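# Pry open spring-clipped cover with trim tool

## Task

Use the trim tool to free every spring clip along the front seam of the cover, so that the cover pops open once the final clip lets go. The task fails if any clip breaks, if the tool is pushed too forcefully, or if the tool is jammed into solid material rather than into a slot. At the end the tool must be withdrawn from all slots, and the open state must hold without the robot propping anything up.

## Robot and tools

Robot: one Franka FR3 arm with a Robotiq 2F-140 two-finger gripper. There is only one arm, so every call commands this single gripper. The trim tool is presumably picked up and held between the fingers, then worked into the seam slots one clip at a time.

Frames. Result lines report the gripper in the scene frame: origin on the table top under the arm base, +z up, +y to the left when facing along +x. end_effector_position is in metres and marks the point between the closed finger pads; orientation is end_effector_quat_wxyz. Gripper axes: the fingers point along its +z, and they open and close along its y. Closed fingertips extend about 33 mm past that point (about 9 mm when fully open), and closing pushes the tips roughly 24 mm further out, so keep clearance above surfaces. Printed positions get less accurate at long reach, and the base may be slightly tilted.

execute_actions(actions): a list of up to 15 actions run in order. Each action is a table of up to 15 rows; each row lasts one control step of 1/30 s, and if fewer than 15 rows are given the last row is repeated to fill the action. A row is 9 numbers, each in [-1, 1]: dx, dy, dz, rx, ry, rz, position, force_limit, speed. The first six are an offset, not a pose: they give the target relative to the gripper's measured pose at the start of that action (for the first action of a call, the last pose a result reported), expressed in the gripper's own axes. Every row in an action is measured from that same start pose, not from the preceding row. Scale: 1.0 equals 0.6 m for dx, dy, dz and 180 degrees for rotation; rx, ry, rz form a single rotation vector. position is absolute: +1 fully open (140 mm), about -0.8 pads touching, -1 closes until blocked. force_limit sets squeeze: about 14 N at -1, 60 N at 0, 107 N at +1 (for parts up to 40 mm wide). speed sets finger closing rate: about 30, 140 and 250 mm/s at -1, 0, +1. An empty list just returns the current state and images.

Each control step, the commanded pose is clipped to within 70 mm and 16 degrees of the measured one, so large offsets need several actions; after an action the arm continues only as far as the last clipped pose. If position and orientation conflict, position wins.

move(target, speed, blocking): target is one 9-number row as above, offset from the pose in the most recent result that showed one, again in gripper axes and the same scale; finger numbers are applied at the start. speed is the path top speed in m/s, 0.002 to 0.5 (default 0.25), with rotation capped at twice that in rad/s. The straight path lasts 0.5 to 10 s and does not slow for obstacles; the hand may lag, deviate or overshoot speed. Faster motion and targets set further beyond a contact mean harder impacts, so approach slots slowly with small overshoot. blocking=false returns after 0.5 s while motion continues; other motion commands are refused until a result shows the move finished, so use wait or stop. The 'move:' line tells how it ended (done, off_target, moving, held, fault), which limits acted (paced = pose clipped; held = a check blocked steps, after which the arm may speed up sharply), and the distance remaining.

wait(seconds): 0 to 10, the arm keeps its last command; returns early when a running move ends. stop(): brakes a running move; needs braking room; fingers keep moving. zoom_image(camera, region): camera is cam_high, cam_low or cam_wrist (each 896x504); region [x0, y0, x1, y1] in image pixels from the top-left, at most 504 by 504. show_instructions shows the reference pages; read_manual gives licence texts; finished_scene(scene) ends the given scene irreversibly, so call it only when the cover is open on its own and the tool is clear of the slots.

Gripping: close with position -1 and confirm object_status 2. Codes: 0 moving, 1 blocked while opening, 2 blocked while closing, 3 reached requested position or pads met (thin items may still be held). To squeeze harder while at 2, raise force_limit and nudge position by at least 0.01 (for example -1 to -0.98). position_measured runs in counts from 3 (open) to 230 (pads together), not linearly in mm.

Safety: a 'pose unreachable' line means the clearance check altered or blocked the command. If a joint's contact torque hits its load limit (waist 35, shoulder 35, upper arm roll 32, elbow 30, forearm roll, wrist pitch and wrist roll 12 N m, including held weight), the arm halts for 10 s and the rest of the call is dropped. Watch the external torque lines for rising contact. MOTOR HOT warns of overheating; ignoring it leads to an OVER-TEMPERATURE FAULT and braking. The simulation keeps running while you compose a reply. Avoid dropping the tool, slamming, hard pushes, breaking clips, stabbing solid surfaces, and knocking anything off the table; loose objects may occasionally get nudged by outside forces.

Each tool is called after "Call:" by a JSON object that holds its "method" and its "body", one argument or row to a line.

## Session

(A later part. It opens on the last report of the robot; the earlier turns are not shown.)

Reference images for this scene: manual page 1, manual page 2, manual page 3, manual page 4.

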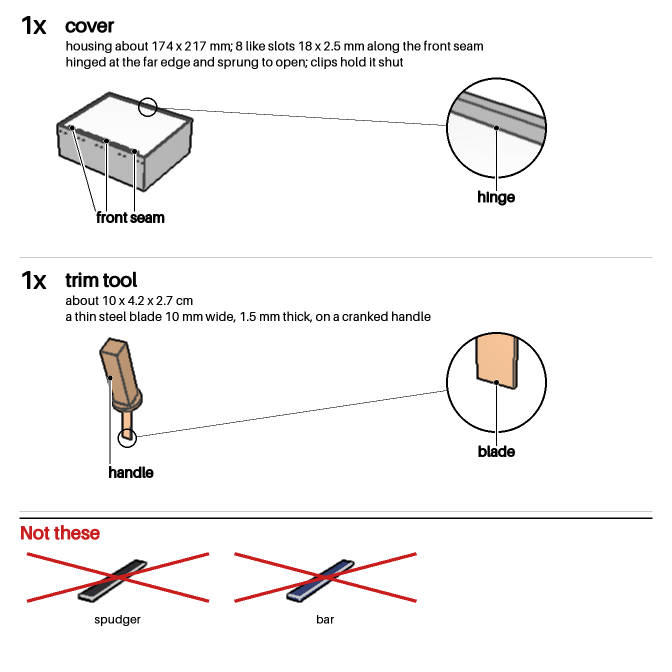

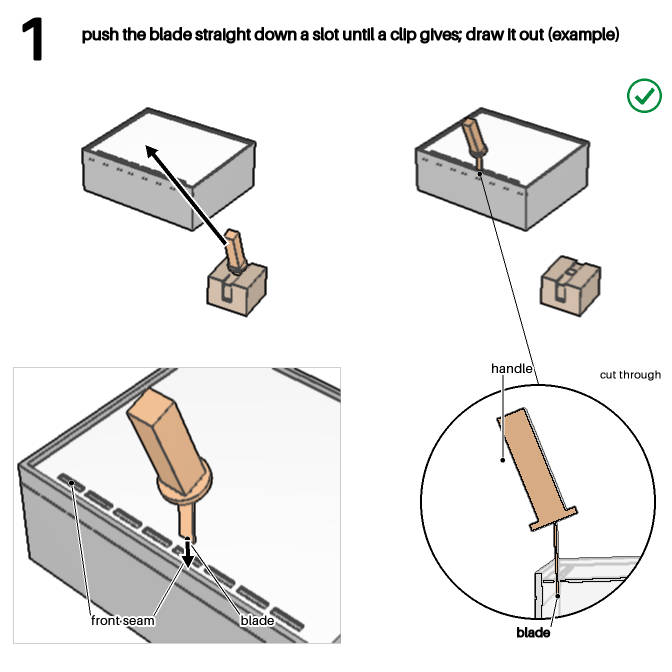

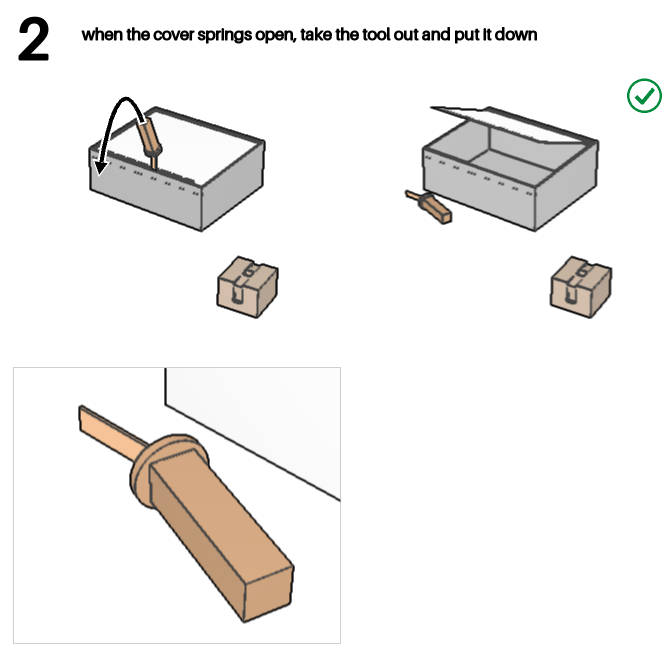

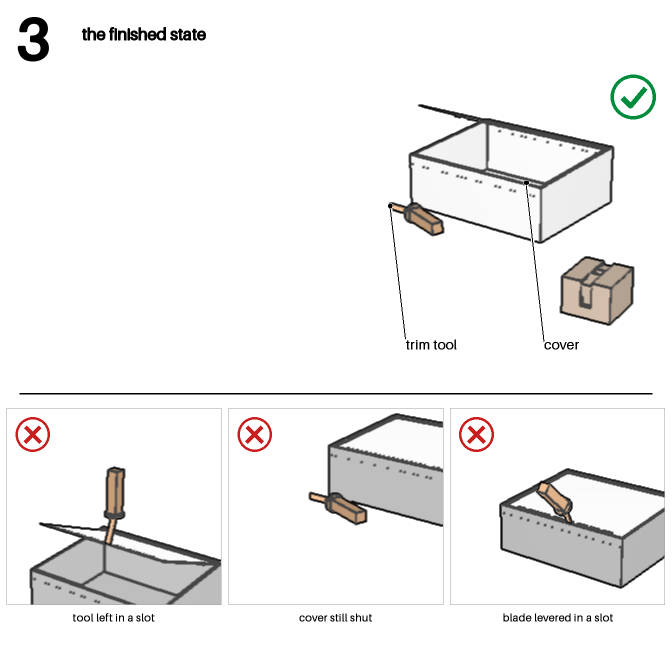

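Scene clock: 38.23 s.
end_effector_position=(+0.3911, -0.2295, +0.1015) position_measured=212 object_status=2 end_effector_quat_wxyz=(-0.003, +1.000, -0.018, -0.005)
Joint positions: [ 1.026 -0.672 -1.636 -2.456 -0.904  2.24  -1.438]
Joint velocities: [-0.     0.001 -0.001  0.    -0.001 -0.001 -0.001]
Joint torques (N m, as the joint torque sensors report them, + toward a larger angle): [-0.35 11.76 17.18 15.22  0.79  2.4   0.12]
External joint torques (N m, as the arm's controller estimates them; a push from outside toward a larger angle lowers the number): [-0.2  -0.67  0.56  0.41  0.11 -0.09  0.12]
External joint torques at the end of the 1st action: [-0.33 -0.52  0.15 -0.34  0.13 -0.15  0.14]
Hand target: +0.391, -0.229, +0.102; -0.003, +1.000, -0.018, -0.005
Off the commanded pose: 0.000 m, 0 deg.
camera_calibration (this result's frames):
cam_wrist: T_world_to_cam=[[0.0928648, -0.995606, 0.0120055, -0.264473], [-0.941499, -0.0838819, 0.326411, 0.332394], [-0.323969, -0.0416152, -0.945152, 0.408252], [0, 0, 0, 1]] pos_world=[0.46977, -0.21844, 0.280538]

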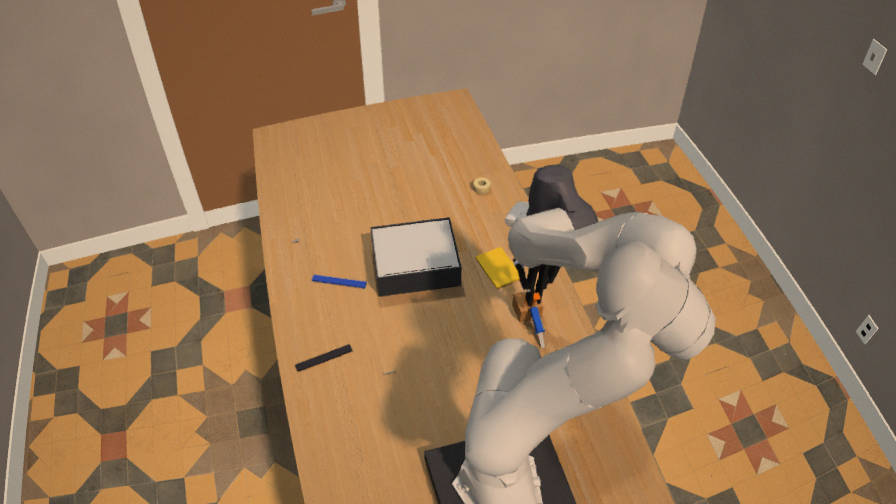

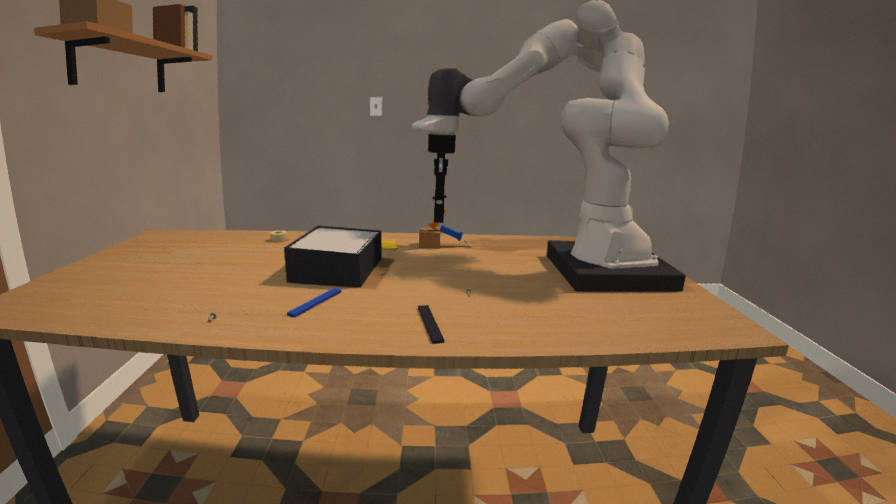

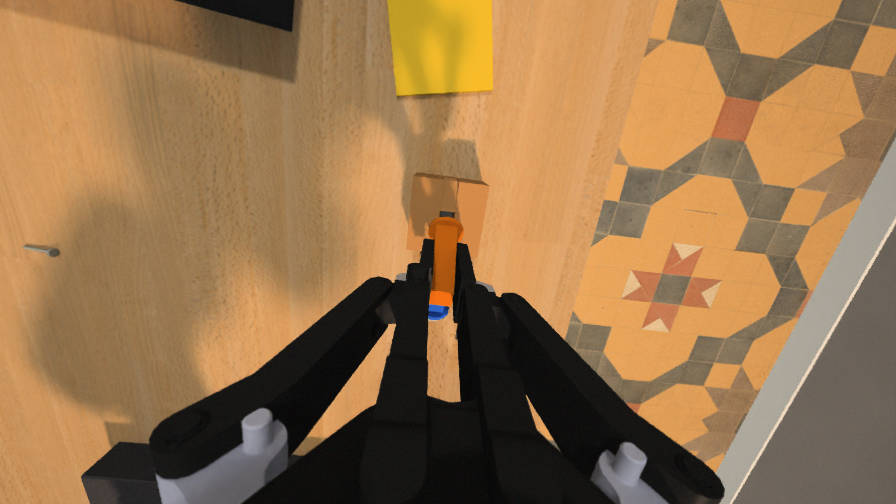

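Call:
{"method": "execute_actions", "body": {
  "actions": []
}}

Call:
{"method": "show_instructions", "body": {

}}

Scene clock: 47.70 s.
end_effector_position=(+0.3911, -0.2295, +0.1015) position_measured=212 object_status=2 end_effector_quat_wxyz=(-0.003, +1.000, -0.018, -0.005)
Joint positions: [ 1.026 -0.672 -1.636 -2.456 -0.904  2.24  -1.438]
Joint velocities: [ 0.002 -0.001 -0.    -0.    -0.     0.001  0.001]
Joint torques (N m, as the joint torque sensors report them, + toward a larger angle): [-0.08 11.93 17.14 15.47  0.79  2.4   0.1 ]
External joint torques (N m, as the arm's controller estimates them; a push from outside toward a larger angle lowers the number): [-0.08 -0.48  0.4   0.66  0.11 -0.1   0.1 ]
Hand target: +0.391, -0.229, +0.102; -0.003, +1.000, -0.018, -0.005
Off the commanded pose: 0.000 m, 0 deg.
camera_calibration (this result's frames):
cam_wrist: T_world_to_cam=[[0.0928631, -0.995606, 0.0120092, -0.264476], [-0.941501, -0.0838793, 0.326406, 0.332397], [-0.323965, -0.0416177, -0.945153, 0.408253], [0, 0, 0, 1]] pos_world=[0.469772, -0.218442, 0.280541]

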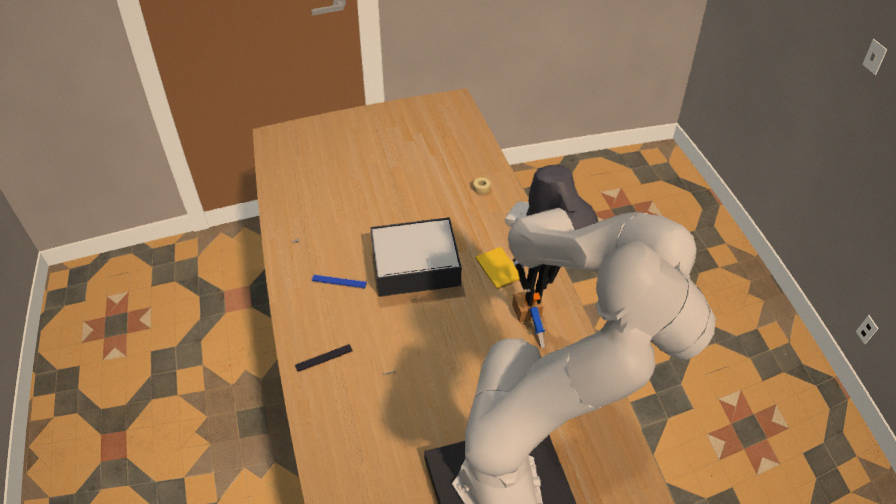

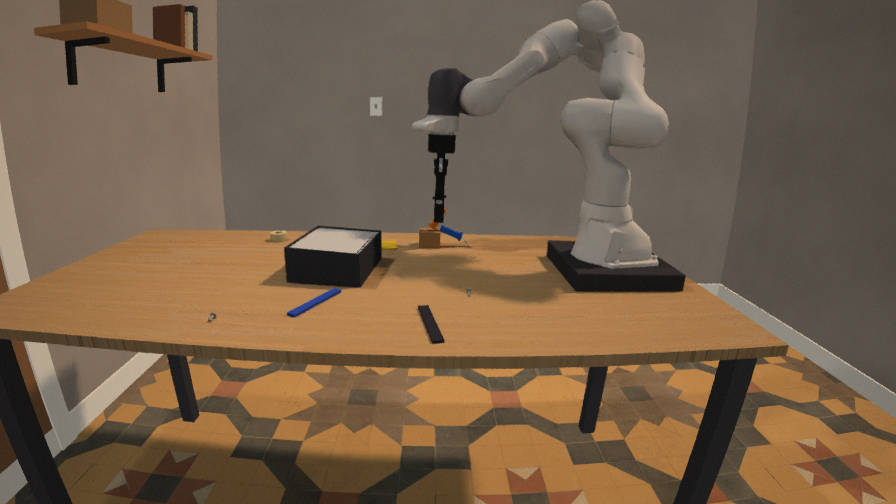

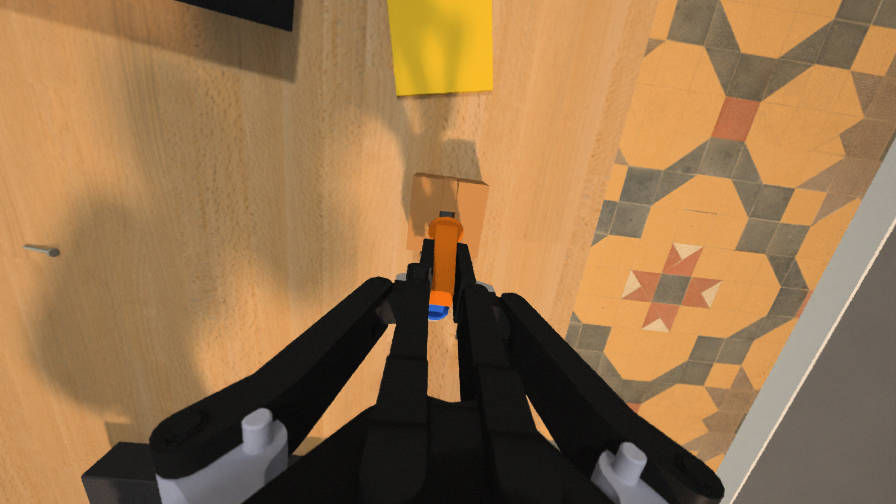

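Reference images for this scene: manual page 1, manual page 2, manual page 3, manual page 4.

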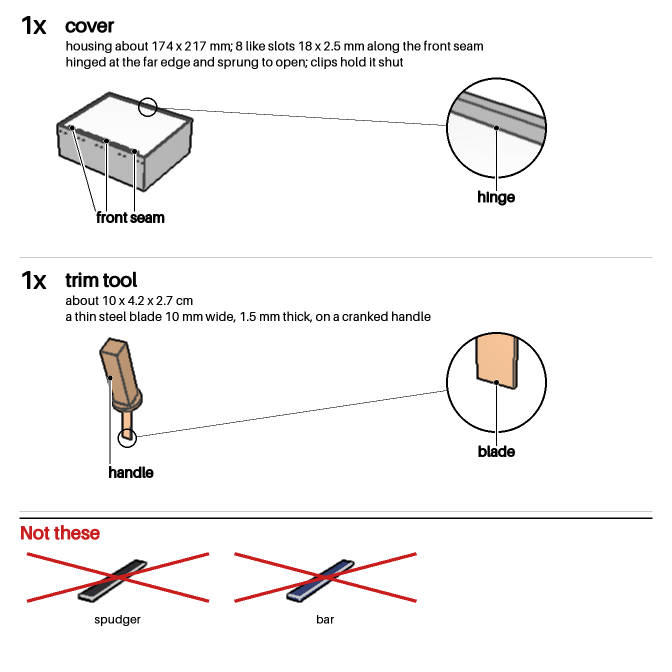

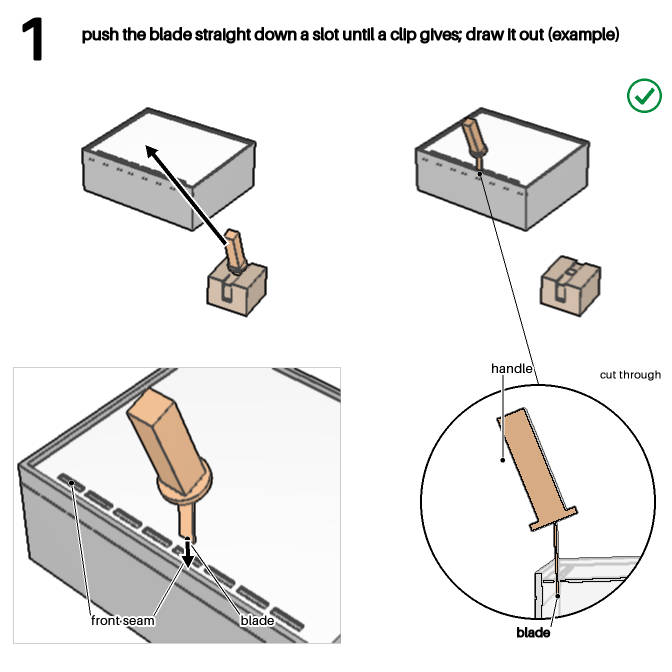

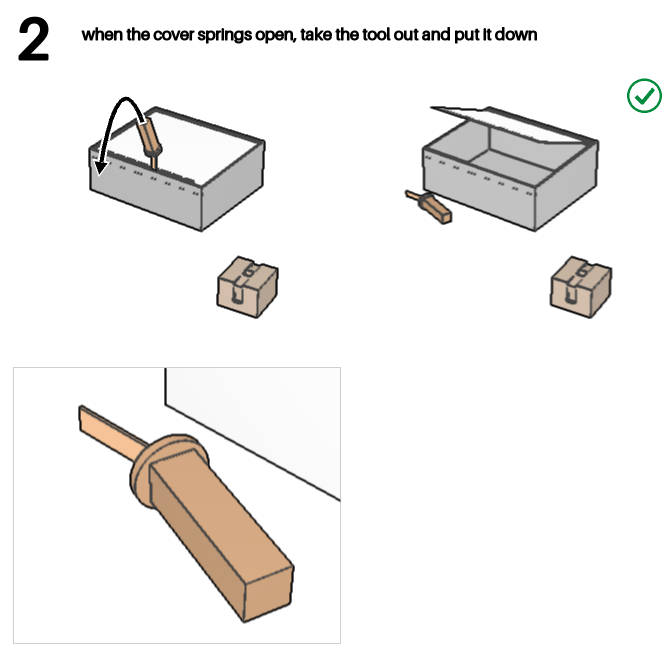

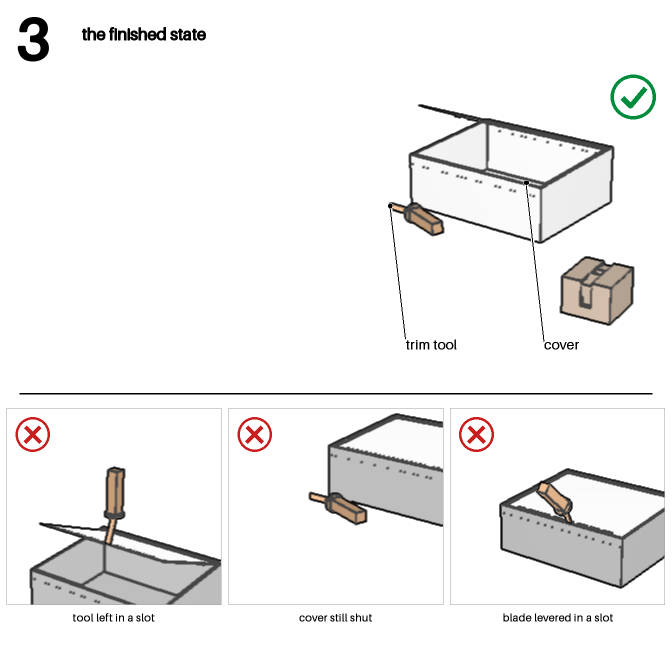

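Call:
{"method": "move", "body": {
  "target": [-0.012,0,-0.075,0,0,0,-1,0.8,-0.6],
  "speed": 0.04
}}

Call:
{"method": "zoom_image", "body": {
  "camera": "cam_low",
  "region": [400,170,480,250]
}}

Scene clock: 51.07 s.
end_effector_position=(+0.3848, -0.2289, +0.1447) position_measured=212 object_status=2 end_effector_quat_wxyz=(-0.002, +1.000, -0.020, -0.004)
Joint positions: [ 0.886 -0.693 -1.455 -2.458 -0.842  2.14  -1.468]
Joint velocities: [-0.    -0.007  0.002  0.001 -0.    -0.017 -0.007]
Joint torques (N m, as the joint torque sensors report them, + toward a larger angle): [-1.38  6.67 19.14 17.51  1.85  1.83 -0.16]
External joint torques (N m, as the arm's controller estimates them; a push from outside toward a larger angle lowers the number): [-1.29 -2.4   2.27  1.22  1.12 -0.68 -0.16]
Hand target: +0.384, -0.228, +0.145; -0.004, +1.000, -0.017, -0.005
Off the commanded pose: 0.002 m, 0 deg.
move: done
camera_calibration (this result's frames):
cam_wrist: T_world_to_cam=[[0.0893967, -0.995898, 0.0139938, -0.262838], [-0.94229, -0.0800166, 0.325094, 0.313879], [-0.322641, -0.0422485, -0.945578, 0.446412], [0, 0, 0, 1]] pos_world=[0.463293, -0.217784, 0.323755]

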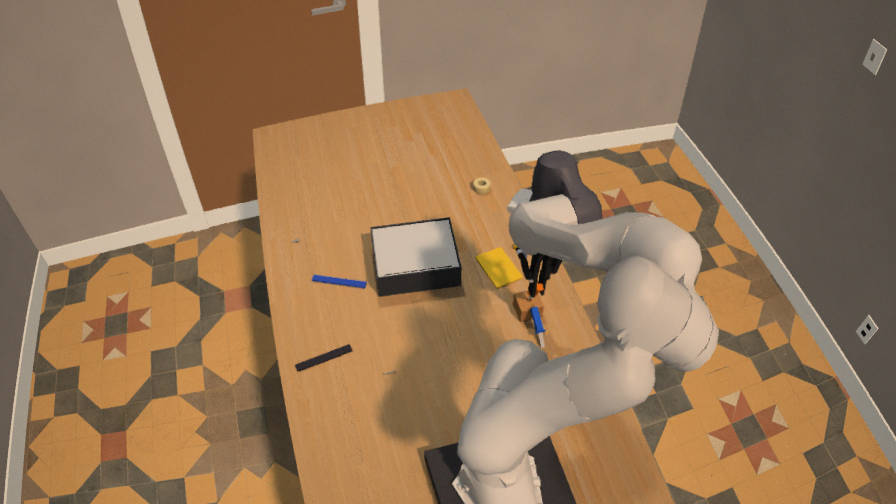

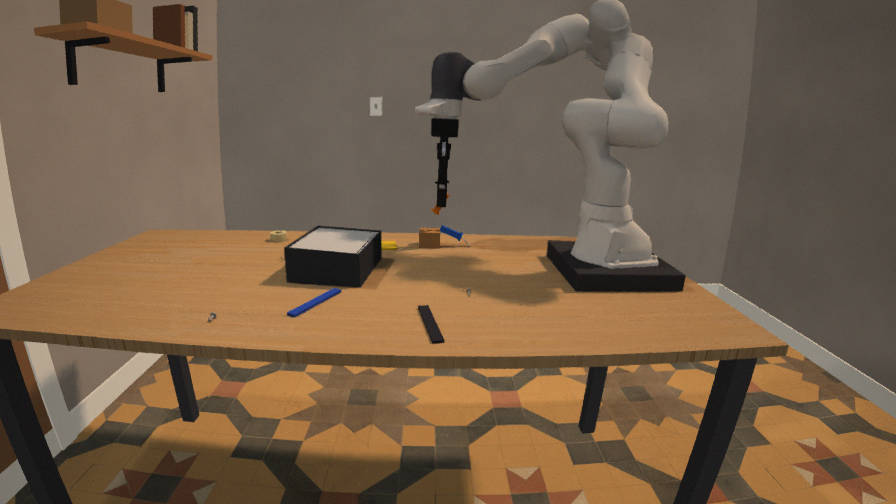

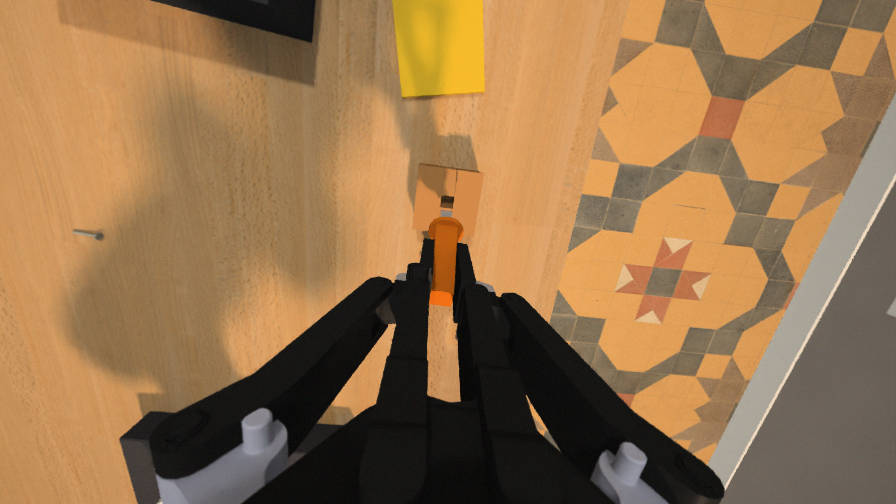

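Region (400, 170, 480, 250) of cam_low's 896x504 image, scaled by 6.300, with more detail than that image has.

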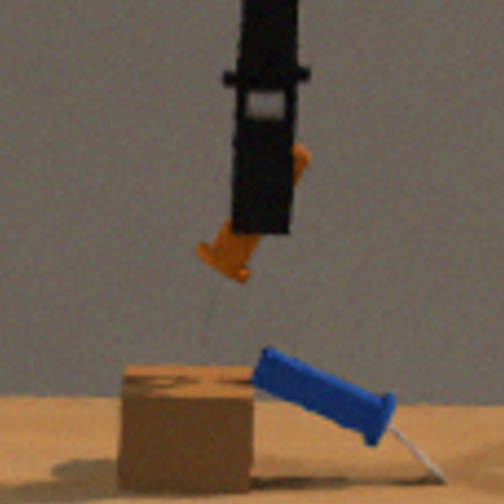

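Call:
{"method": "move", "body": {
  "target": [0.17,-0.39,-0.1,0,-0.039,0.05,-1,0.8,-0.6],
  "speed": 0.15
}}

Scene clock: 56.43 s.
end_effector_position=(+0.4967, -0.0024, +0.2079) position_measured=212 object_status=2 end_effector_quat_wxyz=(+0.001, +0.994, -0.093, -0.059)
Joint positions: [ 1.628 -0.338 -1.616 -2.161 -0.344  2.024 -1.14 ]
Joint velocities: [ 0.006  0.005 -0.006  0.003  0.009 -0.009  0.018]
Joint torques (N m, as the joint torque sensors report them, + toward a larger angle): [ 0.23 10.11  8.81 23.07  1.97  1.58  0.39]
External joint torques (N m, as the arm's controller estimates them; a push from outside toward a larger angle lowers the number): [ 0.69  1.62 -0.88  1.37  1.21 -0.68  0.39]
Hand target: +0.495, -0.002, +0.208; +0.001, +0.993, -0.100, -0.061
Off the commanded pose: 0.004 m, 1 deg.
move: off_target
camera_calibration (this result's frames):
cam_wrist: T_world_to_cam=[[-0.0551912, -0.998332, 0.0169299, 0.0230203], [-0.902622, 0.0571348, 0.426626, 0.376402], [-0.426881, 0.00826467, -0.90427, 0.595186], [0, 0, 0, 1]] pos_world=[0.595093, -0.0034428, 0.377236]

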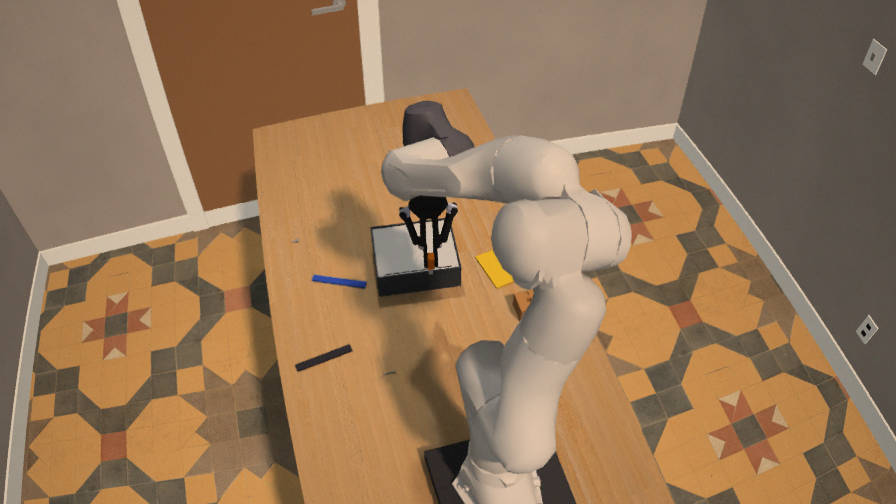

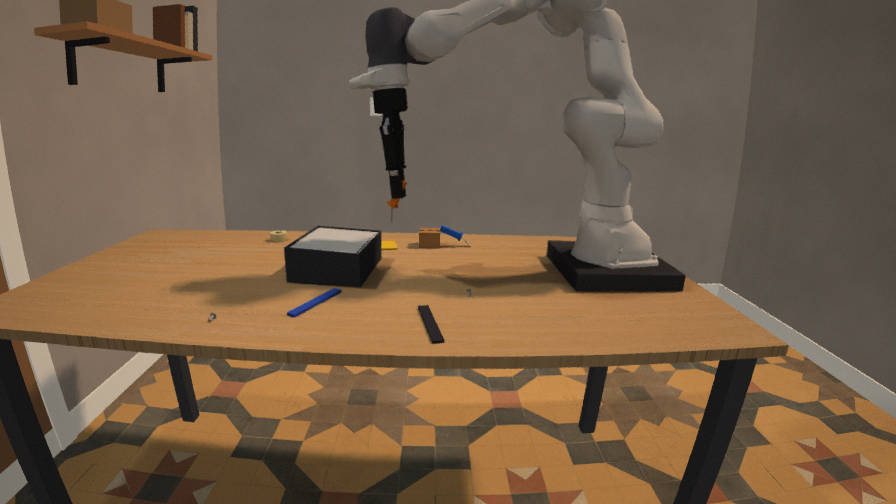

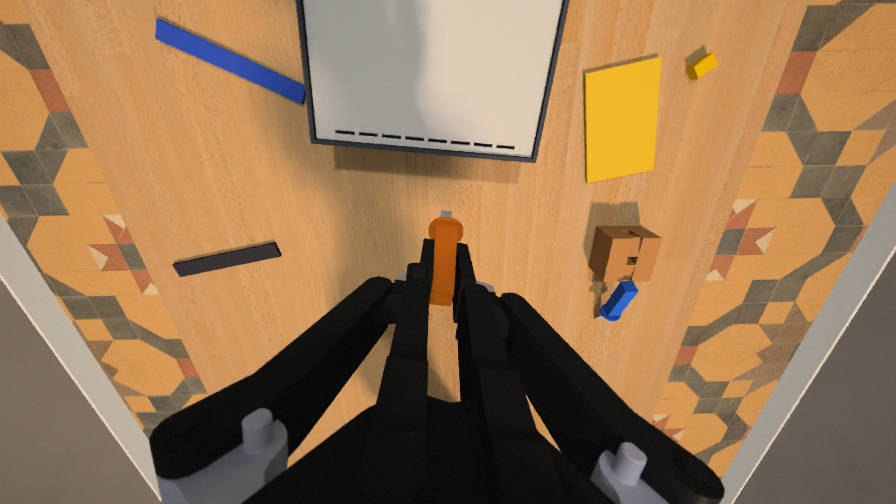

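Call:
{"method": "zoom_image", "body": {
  "camera": "cam_wrist",
  "region": [300,110,550,230]
}}

Call:
{"method": "zoom_image", "body": {
  "camera": "cam_low",
  "region": [280,170,420,295]
}}

Region (300, 110, 550, 230) of cam_wrist's 896x504 image, scaled by 2.016, with more detail than that image has; it fills the top 242 rows of this view, and the rest is white.

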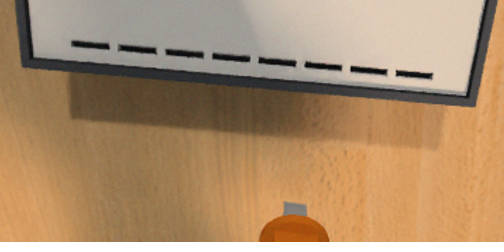

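Region (280, 170, 420, 295) of cam_low's 896x504 image, scaled by 3.600, with more detail than that image has; it fills the top 450 rows of this view, and the rest is white.

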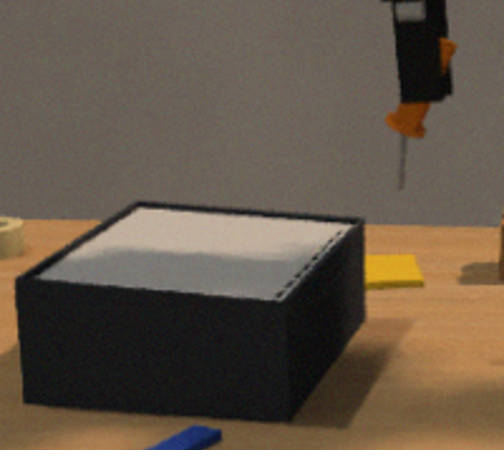

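Call:
{"method": "move", "body": {
  "target": [0.098,0.081,0.036,0,0,-0.0145,-1,0.8,-0.6],
  "speed": 0.08
}}

Call:
{"method": "zoom_image", "body": {
  "camera": "cam_wrist",
  "region": [400,170,490,230]
}}

Call:
{"method": "zoom_image", "body": {
  "camera": "cam_low",
  "region": [340,190,410,260]
}}

Scene clock: 74.37 s.
end_effector_position=(+0.5449, -0.0584, +0.1839) position_measured=212 object_status=2 end_effector_quat_wxyz=(-0.002, +0.996, -0.076, -0.055)
Joint positions: [ 1.875 -0.5   -1.915 -1.995 -0.493  1.998 -1.19 ]
Joint velocities: [ 0.005 -0.002 -0.     0.001 -0.008 -0.01  -0.014]
Joint torques (N m, as the joint torque sensors report them, + toward a larger angle): [ 1.13 20.13 13.03 21.57 -0.25  1.51 -0.23]
External joint torques (N m, as the arm's controller estimates them; a push from outside toward a larger angle lowers the number): [ 1.68 -2.3  -0.87  1.15 -1.02 -0.74 -0.23]
Hand target: +0.544, -0.060, +0.183; -0.001, +0.996, -0.069, -0.057
Off the commanded pose: 0.005 m, 1 deg.
move: off_target
camera_calibration (this result's frames):
cam_wrist: T_world_to_cam=[[-0.0211614, -0.999739, 0.0085677, -0.0469254], [-0.907314, 0.022803, 0.419835, 0.435136], [-0.419921, 0.00111072, -0.90756, 0.590933], [0, 0, 0, 1]] pos_world=[0.641957, -0.057492, 0.354024]

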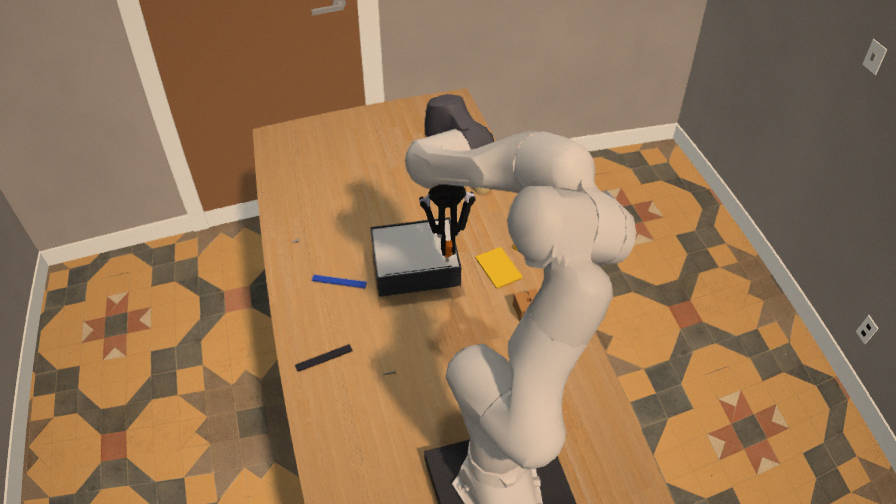

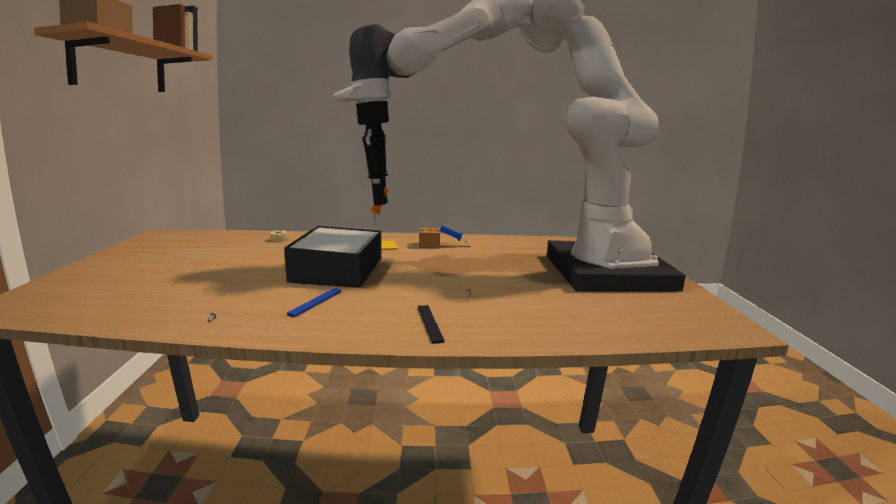

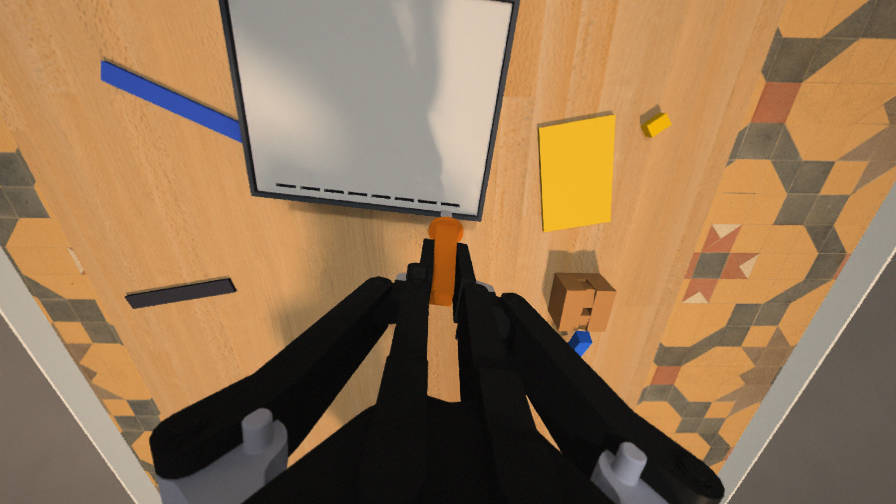

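Region (400, 170, 490, 230) of cam_wrist's 896x504 image, scaled by 5.600, with more detail than that image has.

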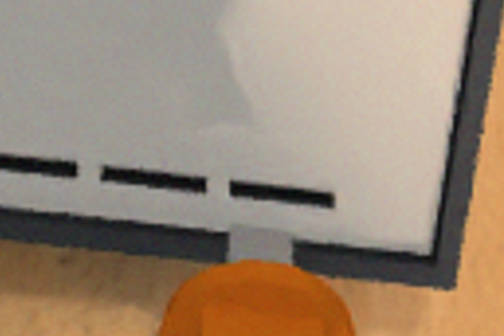

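Region (340, 190, 410, 260) of cam_low's 896x504 image, scaled by 7.200, with more detail than that image has.

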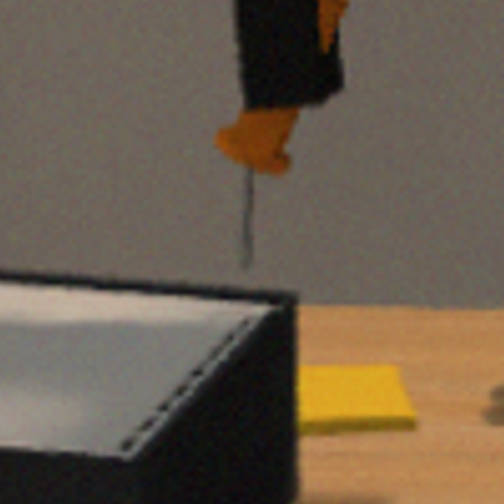

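Call:
{"method": "move", "body": {
  "target": [0.004,0.006,0.024,0,0,-0.004,-1,0.8,-0.6],
  "speed": 0.02
}}

Call:
{"method": "zoom_image", "body": {
  "camera": "cam_wrist",
  "region": [425,195,470,225]
}}

Call:
{"method": "zoom_image", "body": {
  "camera": "cam_low",
  "region": [355,210,395,250]
}}

Scene clock: 81.50 s.
end_effector_position=(+0.5442, -0.0623, +0.1709) position_measured=212 object_status=2 end_effector_quat_wxyz=(-0.003, +0.996, -0.071, -0.057)
Joint positions: [ 1.89  -0.518 -1.942 -2.003 -0.512  2.017 -1.195]
Joint velocities: [ 0.004 -0.001 -0.003  0.001 -0.003  0.009  0.001]
Joint torques (N m, as the joint torque sensors report them, + toward a larger angle): [ 0.31 21.57 13.06 20.14 -0.17  2.79  0.1 ]
External joint torques (N m, as the arm's controller estimates them; a push from outside toward a larger angle lowers the number): [ 0.76 -1.79 -1.23  0.13 -0.94  0.55  0.1 ]
Hand target: +0.545, -0.062, +0.170; -0.003, +0.996, -0.069, -0.055
Off the commanded pose: 0.002 m, 0 deg.
move: done
camera_calibration (this result's frames):
cam_wrist: T_world_to_cam=[[-0.0122809, -0.999902, 0.00665119, -0.05521], [-0.906179, 0.0139412, 0.422665, 0.438405], [-0.422716, -0.000836479, -0.906262, 0.58002], [0, 0, 0, 1]] pos_world=[0.641779, -0.0608313, 0.340719]

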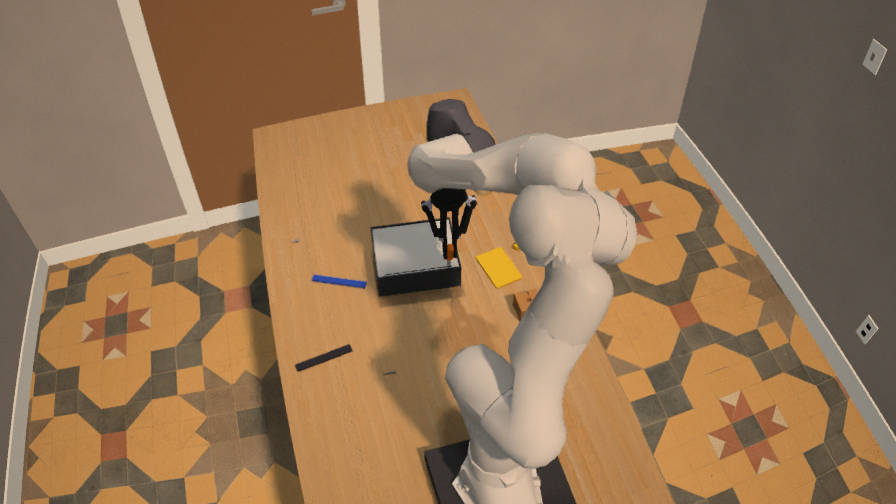

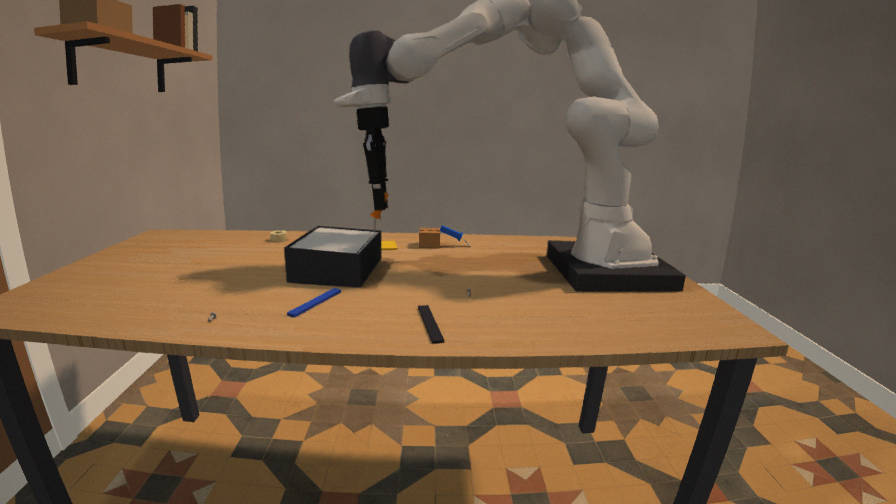

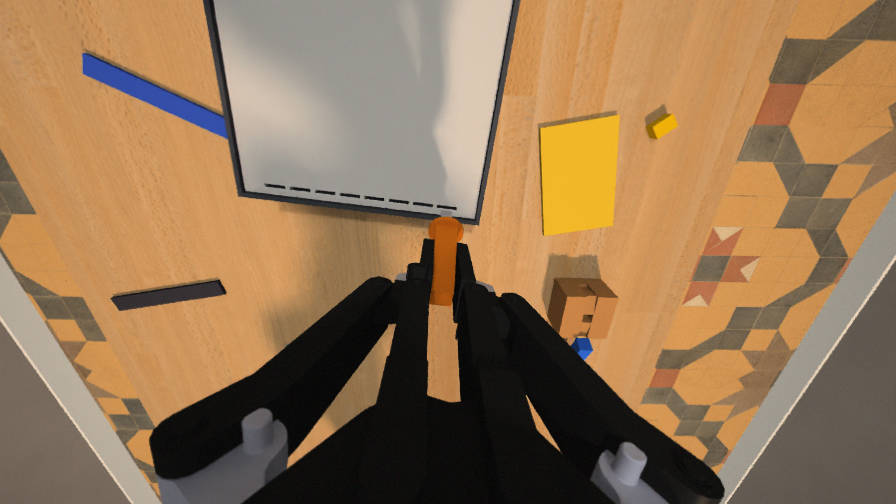

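Region (425, 195, 470, 225) of cam_wrist's 896x504 image, scaled by 11.200, with more detail than that image has.

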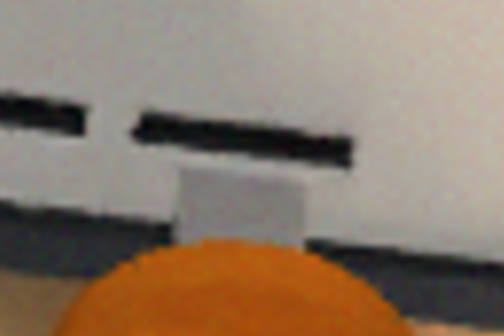

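Region (355, 210, 395, 250) of cam_low's 896x504 image, scaled by 12.600, with more detail than that image has.

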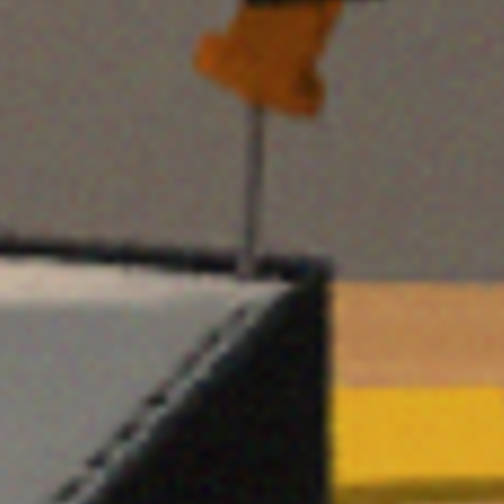

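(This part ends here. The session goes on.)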